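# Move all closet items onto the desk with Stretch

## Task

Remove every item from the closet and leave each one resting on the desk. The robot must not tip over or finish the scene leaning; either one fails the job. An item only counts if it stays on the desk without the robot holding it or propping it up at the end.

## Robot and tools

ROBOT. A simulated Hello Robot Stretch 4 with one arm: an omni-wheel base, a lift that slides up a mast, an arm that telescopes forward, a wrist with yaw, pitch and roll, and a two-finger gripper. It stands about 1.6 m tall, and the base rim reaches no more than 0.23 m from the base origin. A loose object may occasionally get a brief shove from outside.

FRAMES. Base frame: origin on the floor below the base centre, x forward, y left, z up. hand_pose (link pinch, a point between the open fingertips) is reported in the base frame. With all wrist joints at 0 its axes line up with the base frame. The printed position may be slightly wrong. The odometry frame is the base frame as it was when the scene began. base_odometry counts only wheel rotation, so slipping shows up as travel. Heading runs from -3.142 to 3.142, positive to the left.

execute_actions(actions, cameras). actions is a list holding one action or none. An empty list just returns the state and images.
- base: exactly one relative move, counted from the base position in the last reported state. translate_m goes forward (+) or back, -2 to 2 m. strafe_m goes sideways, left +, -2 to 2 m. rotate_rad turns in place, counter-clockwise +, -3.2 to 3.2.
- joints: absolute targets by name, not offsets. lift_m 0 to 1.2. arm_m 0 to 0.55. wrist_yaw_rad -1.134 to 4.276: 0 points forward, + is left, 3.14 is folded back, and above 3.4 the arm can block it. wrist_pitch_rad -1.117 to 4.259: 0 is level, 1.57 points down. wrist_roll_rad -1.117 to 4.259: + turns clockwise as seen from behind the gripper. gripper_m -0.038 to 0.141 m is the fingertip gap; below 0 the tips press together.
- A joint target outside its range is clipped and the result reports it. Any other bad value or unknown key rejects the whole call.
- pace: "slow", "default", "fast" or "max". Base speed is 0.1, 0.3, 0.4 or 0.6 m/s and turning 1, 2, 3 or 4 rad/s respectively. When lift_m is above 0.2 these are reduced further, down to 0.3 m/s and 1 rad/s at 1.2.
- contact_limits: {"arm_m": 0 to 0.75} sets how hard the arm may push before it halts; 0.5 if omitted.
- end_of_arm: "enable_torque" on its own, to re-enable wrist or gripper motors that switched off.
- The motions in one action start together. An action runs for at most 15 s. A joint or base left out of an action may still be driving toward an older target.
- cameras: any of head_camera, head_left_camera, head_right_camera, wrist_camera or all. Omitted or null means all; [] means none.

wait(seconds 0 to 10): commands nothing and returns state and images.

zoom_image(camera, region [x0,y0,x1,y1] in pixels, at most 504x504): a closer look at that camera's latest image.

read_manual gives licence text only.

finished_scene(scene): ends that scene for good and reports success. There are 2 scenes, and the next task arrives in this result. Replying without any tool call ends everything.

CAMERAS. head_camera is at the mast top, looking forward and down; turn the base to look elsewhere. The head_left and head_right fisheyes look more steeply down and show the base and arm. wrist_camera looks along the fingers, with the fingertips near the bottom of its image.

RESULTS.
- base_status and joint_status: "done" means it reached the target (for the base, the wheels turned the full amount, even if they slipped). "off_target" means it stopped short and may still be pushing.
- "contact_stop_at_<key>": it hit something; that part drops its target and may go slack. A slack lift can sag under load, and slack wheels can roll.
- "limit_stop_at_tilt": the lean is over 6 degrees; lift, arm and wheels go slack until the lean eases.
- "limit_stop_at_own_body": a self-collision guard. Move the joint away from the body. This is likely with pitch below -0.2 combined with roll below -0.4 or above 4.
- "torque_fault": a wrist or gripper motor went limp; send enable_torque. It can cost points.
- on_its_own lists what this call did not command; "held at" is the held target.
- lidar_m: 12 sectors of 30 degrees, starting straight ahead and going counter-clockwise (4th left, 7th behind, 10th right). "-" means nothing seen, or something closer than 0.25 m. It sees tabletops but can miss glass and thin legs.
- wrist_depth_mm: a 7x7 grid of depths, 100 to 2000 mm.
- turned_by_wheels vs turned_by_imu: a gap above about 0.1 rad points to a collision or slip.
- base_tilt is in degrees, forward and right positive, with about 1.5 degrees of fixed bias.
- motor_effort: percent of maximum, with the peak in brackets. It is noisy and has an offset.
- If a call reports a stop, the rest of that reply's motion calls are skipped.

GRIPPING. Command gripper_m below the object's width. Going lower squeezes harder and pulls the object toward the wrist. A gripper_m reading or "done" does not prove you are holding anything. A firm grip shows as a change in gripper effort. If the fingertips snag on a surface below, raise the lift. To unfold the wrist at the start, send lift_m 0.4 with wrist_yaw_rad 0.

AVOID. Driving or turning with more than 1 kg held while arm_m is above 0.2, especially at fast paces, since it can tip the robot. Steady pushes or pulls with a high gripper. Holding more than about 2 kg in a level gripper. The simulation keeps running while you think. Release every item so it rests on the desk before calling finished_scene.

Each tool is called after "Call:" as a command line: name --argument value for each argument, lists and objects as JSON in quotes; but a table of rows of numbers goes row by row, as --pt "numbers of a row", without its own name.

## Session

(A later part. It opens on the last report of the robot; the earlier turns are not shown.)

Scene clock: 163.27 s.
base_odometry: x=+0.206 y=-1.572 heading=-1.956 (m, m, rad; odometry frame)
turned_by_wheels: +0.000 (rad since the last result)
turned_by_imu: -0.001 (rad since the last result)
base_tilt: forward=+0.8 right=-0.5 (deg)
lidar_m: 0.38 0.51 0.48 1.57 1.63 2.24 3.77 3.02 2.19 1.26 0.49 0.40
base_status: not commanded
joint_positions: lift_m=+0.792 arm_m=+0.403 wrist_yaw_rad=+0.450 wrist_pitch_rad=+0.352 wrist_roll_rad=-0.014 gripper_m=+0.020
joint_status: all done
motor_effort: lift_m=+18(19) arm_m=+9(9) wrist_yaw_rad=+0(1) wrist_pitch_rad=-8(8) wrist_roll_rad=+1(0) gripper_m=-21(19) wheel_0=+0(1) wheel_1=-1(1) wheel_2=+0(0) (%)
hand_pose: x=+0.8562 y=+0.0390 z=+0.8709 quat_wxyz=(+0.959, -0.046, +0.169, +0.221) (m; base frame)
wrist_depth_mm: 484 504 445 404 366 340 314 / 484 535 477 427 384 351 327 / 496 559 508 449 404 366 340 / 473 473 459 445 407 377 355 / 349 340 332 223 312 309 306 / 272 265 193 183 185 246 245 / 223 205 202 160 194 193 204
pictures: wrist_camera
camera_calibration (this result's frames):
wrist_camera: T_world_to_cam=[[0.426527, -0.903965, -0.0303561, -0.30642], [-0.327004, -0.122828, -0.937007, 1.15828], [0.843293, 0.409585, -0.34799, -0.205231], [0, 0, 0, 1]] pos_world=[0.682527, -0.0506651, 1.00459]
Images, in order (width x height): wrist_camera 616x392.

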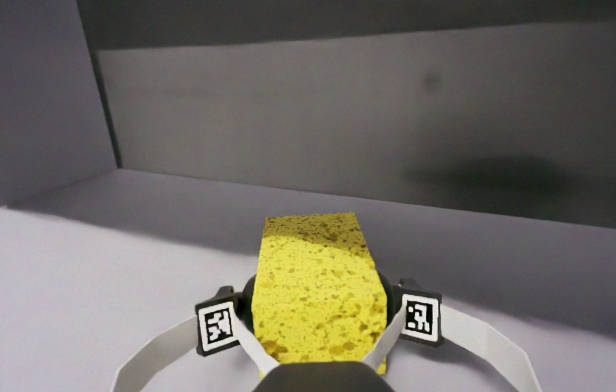

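Call:
execute_actions --actions '[{"joints": {"lift_m": 0.815}}]' --cameras '[]'

Call:
execute_actions --actions '[{"base": {"strafe_m": 0.2}, "joints": {"wrist_yaw_rad": 0.0}}]' --cameras '["wrist_camera"]'

Call:
execute_actions --actions '[{"joints": {"arm_m": 0.1}, "pace": "fast"}]' --cameras '["wrist_camera", "head_camera"]'

Scene clock: 164.93 s.
base_odometry: x=+0.206 y=-1.572 heading=-1.956 (m, m, rad; odometry frame)
turned_by_wheels: +0.000 (rad since the last result)
turned_by_imu: -0.001 (rad since the last result)
base_tilt: forward=+0.9 right=-0.4 (deg)
lidar_m: 0.39 0.53 0.48 1.56 1.64 2.25 3.76 3.05 2.23 1.31 0.48 0.39
base_status: not commanded
joint_positions: lift_m=+0.815 arm_m=+0.403 wrist_yaw_rad=+0.450 wrist_pitch_rad=+0.352 wrist_roll_rad=-0.014 gripper_m=+0.020
joint_status: all done
motor_effort: lift_m=+24(27) arm_m=+9(9) wrist_yaw_rad=+1(1) wrist_pitch_rad=-9(8) wrist_roll_rad=-1(1) gripper_m=-21(22) wheel_0=+0(0) wheel_1=-1(1) wheel_2=+0(0) (%)
hand_pose: x=+0.8562 y=+0.0390 z=+0.8934 quat_wxyz=(+0.959, -0.046, +0.169, +0.221) (m; base frame)
wrist_depth_mm: 480 504 452 404 366 336 315 / 488 535 473 421 384 351 327 / 496 564 504 449 404 366 342 / 488 539 508 466 421 384 355 / 399 387 377 224 357 353 347 / 309 303 194 183 186 281 278 / 253 234 230 160 222 220 232
pictures: none
No camera images: the call's "cameras" was empty. Leave "cameras" out to get every camera's image.

Scene clock: 166.87 s.
base_odometry: x=+0.391 y=-1.647 heading=-1.956 (m, m, rad; odometry frame)
turned_by_wheels: +0.000 (rad since the last result)
turned_by_imu: +0.000 (rad since the last result)
base_tilt: forward=+0.8 right=-0.5 (deg)
lidar_m: 0.64 0.35 0.46 1.36 1.43 1.95 3.76 3.24 2.42 1.33 0.55 0.47
base_status: done
joint_positions: lift_m=+0.815 arm_m=+0.403 wrist_yaw_rad=+0.000 wrist_pitch_rad=+0.352 wrist_roll_rad=-0.014 gripper_m=+0.020
joint_status: all done
motor_effort: lift_m=+24(24) arm_m=+9(9) wrist_yaw_rad=+0(8) wrist_pitch_rad=-7(7) wrist_roll_rad=+0(2) gripper_m=-22(20) wheel_0=+0(10) wheel_1=+0(9) wheel_2=+0(2) (%)
hand_pose: x=+0.8451 y=-0.0873 z=+0.8934 quat_wxyz=(+0.985, -0.007, +0.175, +0.001) (m; base frame)
wrist_depth_mm: 397 392 394 392 392 392 392 / 413 413 410 407 410 410 410 / 433 436 433 433 433 430 433 / 452 455 455 452 449 449 445 / 399 387 377 223 357 353 349 / 310 304 193 184 186 281 279 / 253 233 229 160 222 220 233
pictures: wrist_camera
camera_calibration (this result's frames):
wrist_camera: T_world_to_cam=[[-0.00857918, -0.999502, -0.0303551, -0.0558548], [-0.347906, 0.0314432, -0.937002, 1.19137], [0.93749, 0.002522, -0.348003, -0.251522], [0, 0, 0, 1]] pos_world=[0.649805, -0.0926532, 1.02709]
Images, in order (width x height): wrist_camera 616x392.

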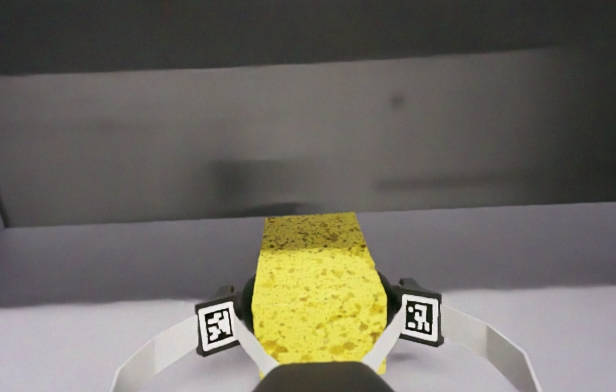

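Scene clock: 168.57 s.
base_odometry: x=+0.391 y=-1.647 heading=-1.956 (m, m, rad; odometry frame)
turned_by_wheels: +0.000 (rad since the last result)
turned_by_imu: -0.001 (rad since the last result)
base_tilt: forward=+0.8 right=-0.4 (deg)
lidar_m: 0.64 0.35 0.47 1.36 1.44 1.97 3.78 3.21 2.43 1.33 0.55 0.47
base_status: not commanded
joint_positions: lift_m=+0.815 arm_m=+0.102 wrist_yaw_rad=+0.000 wrist_pitch_rad=+0.353 wrist_roll_rad=-0.014 gripper_m=+0.020
joint_status: all done
motor_effort: lift_m=+24(24) arm_m=-9(10) wrist_yaw_rad=+1(1) wrist_pitch_rad=-10(8) wrist_roll_rad=+1(1) gripper_m=-20(20) wheel_0=+0(0) wheel_1=+0(0) wheel_2=+0(0) (%)
hand_pose: x=+0.5432 y=-0.0875 z=+0.8933 quat_wxyz=(+0.984, -0.007, +0.175, +0.001) (m; base frame)
wrist_depth_mm: 544 661 668 668 668 668 661 / 535 699 707 707 699 707 699 / 525 723 732 723 723 715 699 / 500 544 525 504 492 477 466 / 399 389 379 222 368 377 370 / 521 750 193 183 185 854 842 / 521 621 715 160 683 691 723
pictures: head_camera, wrist_camera
camera_calibration (this result's frames):
wrist_camera: T_world_to_cam=[[-0.00906244, -0.999498, -0.0303508, -0.0583171], [-0.348343, 0.0316064, -0.936834, 1.08631], [0.937323, 0.00208251, -0.348455, 0.0319629], [0, 0, 0, 1]] pos_world=[0.347919, -0.0926886, 1.02706]
Images, in order (width x height): head_camera 420x560, wrist_camera 616x392.

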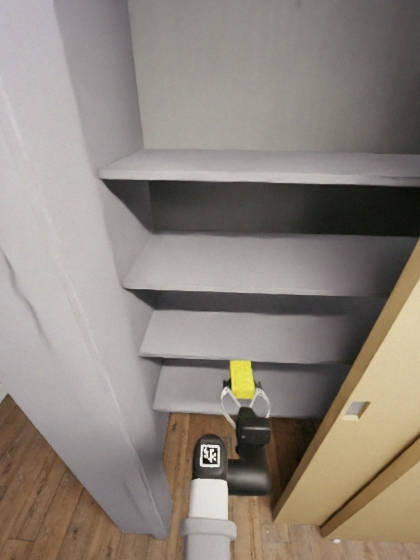

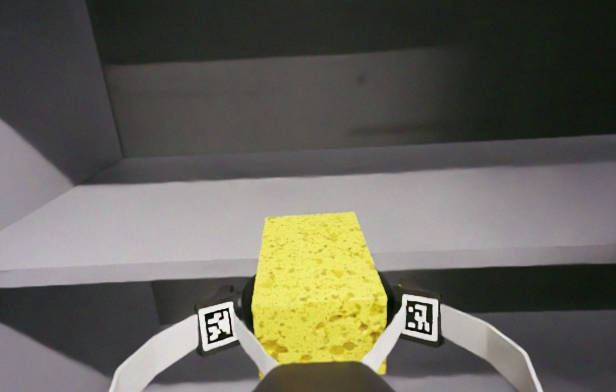

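Call:
execute_actions --actions '[{"joints": {"lift_m": 0.25, "wrist_yaw_rad": -0.35}, "pace": "fast"}]' --cameras '["wrist_camera", "head_camera"]'

Scene clock: 173.73 s.
base_odometry: x=+0.391 y=-1.647 heading=-1.956 (m, m, rad; odometry frame)
turned_by_wheels: +0.000 (rad since the last result)
turned_by_imu: -0.002 (rad since the last result)
base_tilt: forward=+0.7 right=-0.5 (deg)
lidar_m: 0.62 0.35 0.45 1.37 1.45 1.96 3.78 3.24 2.44 1.33 0.54 0.48
base_status: not commanded
joint_positions: lift_m=+0.250 arm_m=+0.102 wrist_yaw_rad=-0.350 wrist_pitch_rad=+0.353 wrist_roll_rad=-0.014 gripper_m=+0.020
joint_status: all done
motor_effort: lift_m=+18(19) arm_m=-9(9) wrist_yaw_rad=-1(5) wrist_pitch_rad=-10(10) wrist_roll_rad=+1(0) gripper_m=-22(22) wheel_0=-1(0) wheel_1=+0(0) wheel_2=+0(0) (%)
hand_pose: x=+0.4969 y=-0.1749 z=+0.3288 quat_wxyz=(+0.970, +0.024, +0.174, -0.170) (m; base frame)
wrist_depth_mm: 609 654 699 732 768 842 931 / 627 668 715 778 842 917 991 / 668 699 750 820 878 960 1060 / 683 741 778 854 931 1025 1078 / 707 768 820 223 891 891 878 / 732 759 193 184 186 707 676 / 634 585 574 160 554 554 227
pictures: head_camera, wrist_camera
camera_calibration (this result's frames):
wrist_camera: T_world_to_cam=[[-0.350692, -0.935999, -0.0303507, 0.0176249], [-0.31641, 0.148928, -0.936859, 0.548753], [0.881419, -0.318946, -0.348388, -0.149506], [0, 0, 0, 1]] pos_world=[0.31159, -0.112912, 0.462553]
Images, in order (width x height): head_camera 420x560, wrist_camera 616x392.

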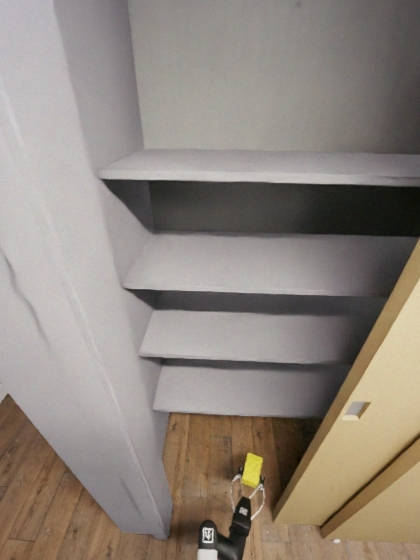

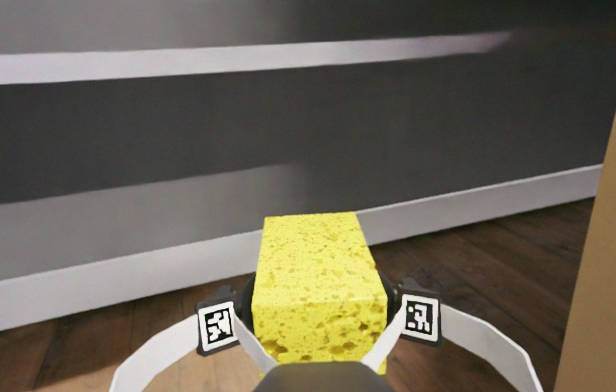

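Call:
execute_actions --actions '[{"base": {"translate_m": -0.42}, "joints": {"arm_m": 0.0, "wrist_yaw_rad": 0.0}, "pace": "max"}]' --cameras '["wrist_camera"]'

Call:
execute_actions --actions '[{"base": {"rotate_rad": -2.64}, "pace": "fast"}]' --cameras '["wrist_camera", "head_camera"]'

Scene clock: 176.37 s.
base_odometry: x=+0.549 y=-1.258 heading=-1.957 (m, m, rad; odometry frame)
turned_by_wheels: +0.000 (rad since the last result)
turned_by_imu: -0.001 (rad since the last result)
base_tilt: forward=+0.9 right=-0.4 (deg)
lidar_m: 0.75 0.76 1.43 1.34 1.42 1.99 3.30 2.64 2.44 2.31 1.06 0.84
base_status: done
joint_positions: lift_m=+0.250 arm_m=+0.002 wrist_yaw_rad=+0.000 wrist_pitch_rad=+0.353 wrist_roll_rad=-0.014 gripper_m=+0.020
joint_status: all done
motor_effort: lift_m=+18(18) arm_m=-9(10) wrist_yaw_rad=+2(4) wrist_pitch_rad=-9(9) wrist_roll_rad=+2(1) gripper_m=-20(23) wheel_0=+0(7) wheel_1=-3(11) wheel_2=+0(17) (%)
hand_pose: x=+0.4432 y=-0.0875 z=+0.3288 quat_wxyz=(+0.984, -0.007, +0.175, +0.001) (m; base frame)
wrist_depth_mm: 462 809 1138 1138 1138 525 525 / 480 585 1182 1182 1205 549 549 / 512 574 1229 1255 1255 569 574 / 539 569 1205 1281 1229 603 609 / 574 569 946 223 904 640 627 / 609 609 193 183 185 668 654 / 627 585 580 160 559 554 580
pictures: wrist_camera
camera_calibration (this result's frames):
wrist_camera: T_world_to_cam=[[-0.00923034, -0.999497, -0.030352, -0.0763284], [-0.348204, 0.0316663, -0.936884, 0.522578], [0.937373, 0.00192094, -0.348321, -0.0710747], [0, 0, 0, 1]] pos_world=[0.247883, -0.0927016, 0.462521]
Images, in order (width x height): wrist_camera 616x392.

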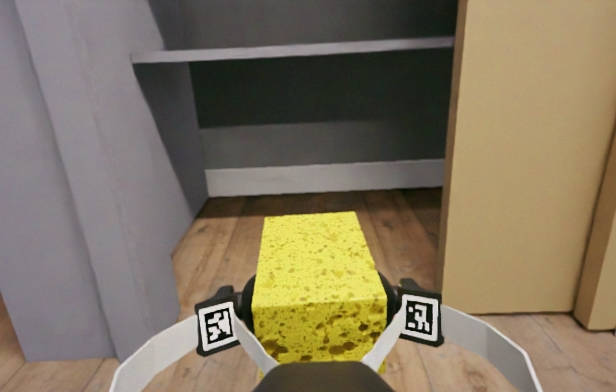

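Scene clock: 178.53 s.
base_odometry: x=+0.549 y=-1.258 heading=+1.687 (m, m, rad; odometry frame)
turned_by_wheels: -2.639 (rad since the last result)
turned_by_imu: -2.579 (rad since the last result)
base_tilt: forward=+0.7 right=-0.4 (deg)
lidar_m: 2.53 2.45 2.31 1.09 0.84 0.76 0.76 1.42 1.36 1.42 1.92 2.47
base_status: done
joint_positions: lift_m=+0.250 arm_m=+0.002 wrist_yaw_rad=+0.000 wrist_pitch_rad=+0.352 wrist_roll_rad=-0.014 gripper_m=+0.020
joint_status: not commanded
motor_effort: lift_m=+21(21) arm_m=-9(9) wrist_yaw_rad=+0(1) wrist_pitch_rad=-8(10) wrist_roll_rad=+1(2) gripper_m=-20(19) wheel_0=+3(10) wheel_1=+1(12) wheel_2=+3(10) (%)
hand_pose: x=+0.4432 y=-0.0874 z=+0.3286 quat_wxyz=(+0.984, -0.007, +0.175, +0.001) (m; base frame)
wrist_depth_mm: - - - - - - - / - - - - - - - / - - - - 1983 1863 1756 / 1397 1366 1336 1255 1229 1205 1160 / 1008 991 960 223 904 891 878 / 778 759 193 183 186 707 707 / 640 585 580 160 559 554 585
pictures: head_camera, wrist_camera
camera_calibration (this result's frames):
wrist_camera: T_world_to_cam=[[-0.00883338, -0.9995, -0.0303479, -0.0764046], [-0.348105, 0.0315244, -0.936925, 0.522397], [0.937414, 0.00228805, -0.34821, -0.0712126], [0, 0, 0, 1]] pos_world=[0.24793, -0.0926717, 0.462331]
Images, in order (width x height): head_camera 420x560, wrist_camera 616x392.

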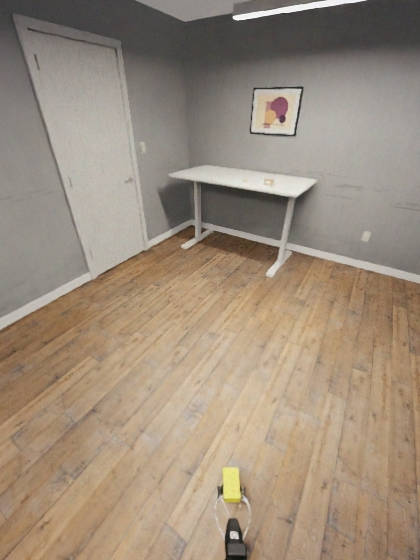

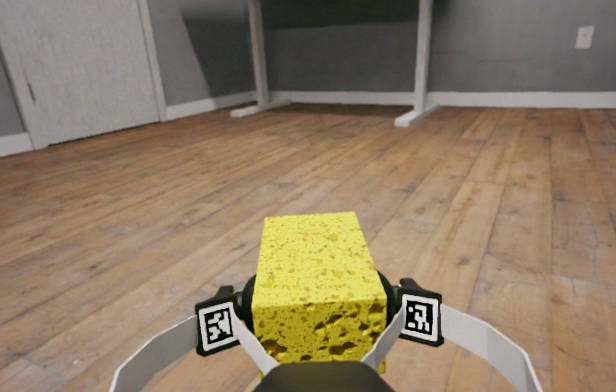

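Call:
execute_actions --actions '[{"base": {"translate_m": 2.0}, "joints": {"lift_m": 0.95, "arm_m": 0.54}, "pace": "max"}]' --cameras '["wrist_camera", "head_camera"]'

Scene clock: 184.17 s.
base_odometry: x=+0.317 y=+0.729 heading=+1.687 (m, m, rad; odometry frame)
turned_by_wheels: +0.000 (rad since the last result)
turned_by_imu: -0.004 (rad since the last result)
base_tilt: forward=+1.0 right=-0.3 (deg)
lidar_m: 0.72 1.04 1.36 1.40 1.95 2.46 2.63 2.44 2.34 2.19 0.72 0.68
base_status: done
joint_positions: lift_m=+0.950 arm_m=+0.538 wrist_yaw_rad=+0.000 wrist_pitch_rad=+0.352 wrist_roll_rad=-0.014 gripper_m=+0.020
joint_status: all done
motor_effort: lift_m=+22(26) arm_m=+9(10) wrist_yaw_rad=+0(2) wrist_pitch_rad=-9(10) wrist_roll_rad=+0(1) gripper_m=-18(21) wheel_0=+3(10) wheel_1=+1(15) wheel_2=+0(19) (%)
hand_pose: x=+0.9801 y=-0.0874 z=+1.0285 quat_wxyz=(+0.984, -0.007, +0.175, +0.001) (m; base frame)
wrist_depth_mm: 976 1098 976 854 768 707 640 / 991 1118 1025 904 798 732 668 / 1025 1160 946 904 820 750 683 / 627 603 585 569 554 535 525 / 445 436 424 223 402 399 392 / 347 340 193 183 186 317 314 / 285 263 258 160 251 247 262
pictures: head_camera, wrist_camera
camera_calibration (this result's frames):
wrist_camera: T_world_to_cam=[[-0.00873311, -0.999501, -0.0303487, -0.0504925], [-0.348027, 0.0314905, -0.936955, 1.365], [0.937444, 0.00237965, -0.348129, -0.330889], [0, 0, 0, 1]] pos_world=[0.784806, -0.0926643, 1.16222]
Images, in order (width x height): head_camera 420x560, wrist_camera 616x392.

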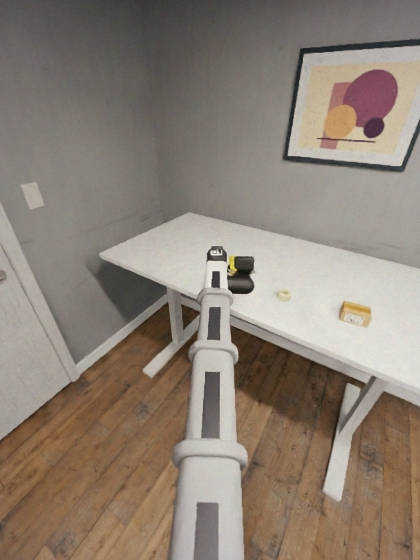

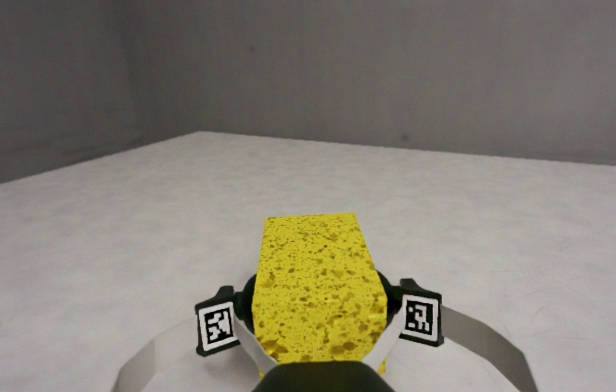

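Call:
execute_actions --actions '[{"joints": {"lift_m": 0.904}, "pace": "slow"}]' --cameras '[]'

Call:
execute_actions --actions '[{"joints": {"gripper_m": 0.1}}]' --cameras '["wrist_camera"]'

Call:
execute_actions --actions '[{"joints": {"arm_m": 0.25, "lift_m": 0.92}, "pace": "fast"}]' --cameras '["wrist_camera", "head_camera"]'

Scene clock: 185.80 s.
base_odometry: x=+0.317 y=+0.729 heading=+1.687 (m, m, rad; odometry frame)
turned_by_wheels: +0.000 (rad since the last result)
turned_by_imu: -0.001 (rad since the last result)
base_tilt: forward=+0.8 right=-0.5 (deg)
lidar_m: 0.71 1.03 1.34 1.41 1.95 2.46 2.65 2.45 2.34 2.21 0.71 0.69
base_status: not commanded
joint_positions: lift_m=+0.904 arm_m=+0.538 wrist_yaw_rad=+0.000 wrist_pitch_rad=+0.352 wrist_roll_rad=-0.014 gripper_m=+0.020
joint_status: all done
motor_effort: lift_m=+17(24) arm_m=+9(9) wrist_yaw_rad=+0(0) wrist_pitch_rad=-8(7) wrist_roll_rad=+2(1) gripper_m=-19(21) wheel_0=+3(3) wheel_1=+1(1) wheel_2=+0(0) (%)
hand_pose: x=+0.9801 y=-0.0874 z=+0.9829 quat_wxyz=(+0.984, -0.007, +0.175, +0.001) (m; base frame)
wrist_depth_mm: 976 1078 960 866 768 707 640 / 991 1138 1025 904 798 732 668 / 946 778 732 707 668 634 609 / 480 473 455 442 430 418 404 / 349 340 330 223 312 312 306 / 271 265 194 183 185 246 244 / 222 204 202 160 195 193 204
pictures: none
No camera images: the call's "cameras" was empty. Leave "cameras" out to get every camera's image.

Scene clock: 187.43 s.
base_odometry: x=+0.317 y=+0.729 heading=+1.687 (m, m, rad; odometry frame)
turned_by_wheels: +0.000 (rad since the last result)
turned_by_imu: -0.001 (rad since the last result)
base_tilt: forward=+1.0 right=-0.3 (deg)
lidar_m: 0.73 1.04 1.34 1.41 1.95 2.47 2.63 2.44 2.33 2.18 0.72 0.69
base_status: not commanded
joint_positions: lift_m=+0.904 arm_m=+0.538 wrist_yaw_rad=+0.000 wrist_pitch_rad=+0.352 wrist_roll_rad=-0.014 gripper_m=+0.100
joint_status: all done
motor_effort: lift_m=+18(18) arm_m=+8(8) wrist_yaw_rad=+1(0) wrist_pitch_rad=-9(9) wrist_roll_rad=+1(2) gripper_m=-2(23) wheel_0=+3(3) wheel_1=+1(1) wheel_2=+0(0) (%)
hand_pose: x=+0.9801 y=-0.0874 z=+0.9829 quat_wxyz=(+0.984, -0.007, +0.175, +0.001) (m; base frame)
wrist_depth_mm: 991 1098 991 854 768 699 647 / 991 1160 1042 904 820 732 676 / 960 768 732 707 668 640 609 / 492 473 459 442 433 418 407 / 349 340 332 232 315 310 306 / 271 264 200 195 198 236 244 / 222 211 206 144 206 199 204
pictures: wrist_camera
camera_calibration (this result's frames):
wrist_camera: T_world_to_cam=[[-0.00873304, -0.999501, -0.0303487, -0.0518767], [-0.348027, 0.0314904, -0.936955, 1.32227], [0.937444, 0.00237971, -0.348129, -0.34677], [0, 0, 0, 1]] pos_world=[0.784809, -0.0926643, 1.11661]
Images, in order (width x height): wrist_camera 616x392.

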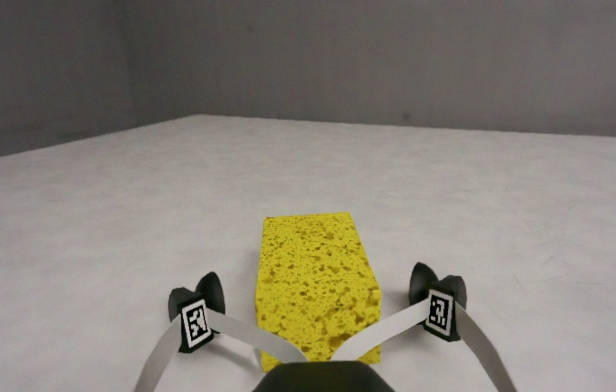

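Scene clock: 189.10 s.
base_odometry: x=+0.317 y=+0.729 heading=+1.687 (m, m, rad; odometry frame)
turned_by_wheels: +0.000 (rad since the last result)
turned_by_imu: -0.001 (rad since the last result)
base_tilt: forward=+0.9 right=-0.3 (deg)
lidar_m: 0.75 1.04 1.35 1.38 1.91 2.46 2.60 2.44 2.32 2.19 0.72 0.68
base_status: not commanded
joint_positions: lift_m=+0.920 arm_m=+0.252 wrist_yaw_rad=+0.000 wrist_pitch_rad=+0.353 wrist_roll_rad=-0.014 gripper_m=+0.100
joint_status: all done
motor_effort: lift_m=+23(24) arm_m=-9(10) wrist_yaw_rad=+2(1) wrist_pitch_rad=-9(9) wrist_roll_rad=+1(2) gripper_m=+0(1) wheel_0=+2(3) wheel_1=+1(1) wheel_2=+0(0) (%)
hand_pose: x=+0.6932 y=-0.0874 z=+0.9984 quat_wxyz=(+0.984, -0.007, +0.175, +0.001) (m; base frame)
wrist_depth_mm: 1118 1336 1255 1118 991 917 842 / 1118 1366 1336 1182 1042 960 878 / 1060 866 820 778 723 707 676 / 585 521 508 473 473 433 445 / 1182 1308 402 355 347 343 336 / 1205 1430 215 1464 293 262 270 / 1229 1397 1366 143 1308 1182 249
pictures: head_camera, wrist_camera
camera_calibration (this result's frames):
wrist_camera: T_world_to_cam=[[-0.00903639, -0.999499, -0.0303477, -0.0537838], [-0.348148, 0.0315948, -0.936907, 1.23697], [0.937396, 0.00209924, -0.348259, -0.0722753], [0, 0, 0, 1]] pos_world=[0.497913, -0.0926869, 1.13212]
Images, in order (width x height): head_camera 420x560, wrist_camera 616x392.

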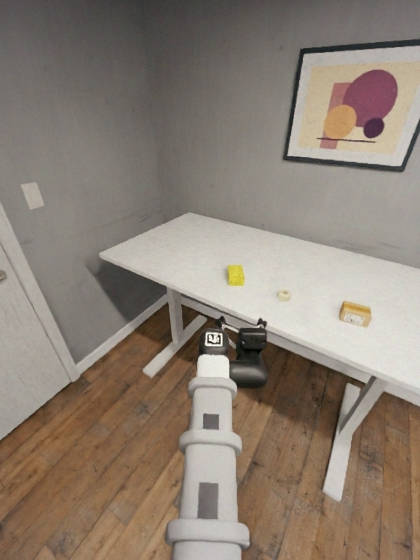

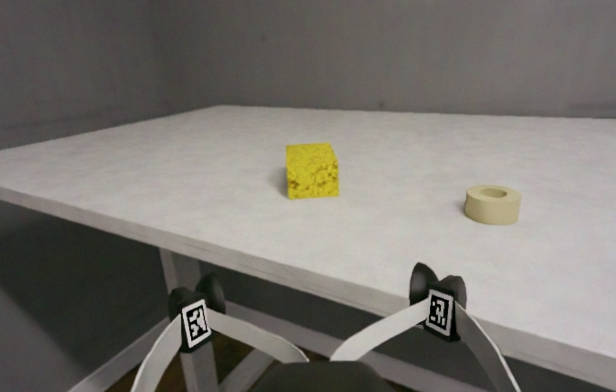

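Call:
finished_scene --scene 1

The scene is finished: the task was done.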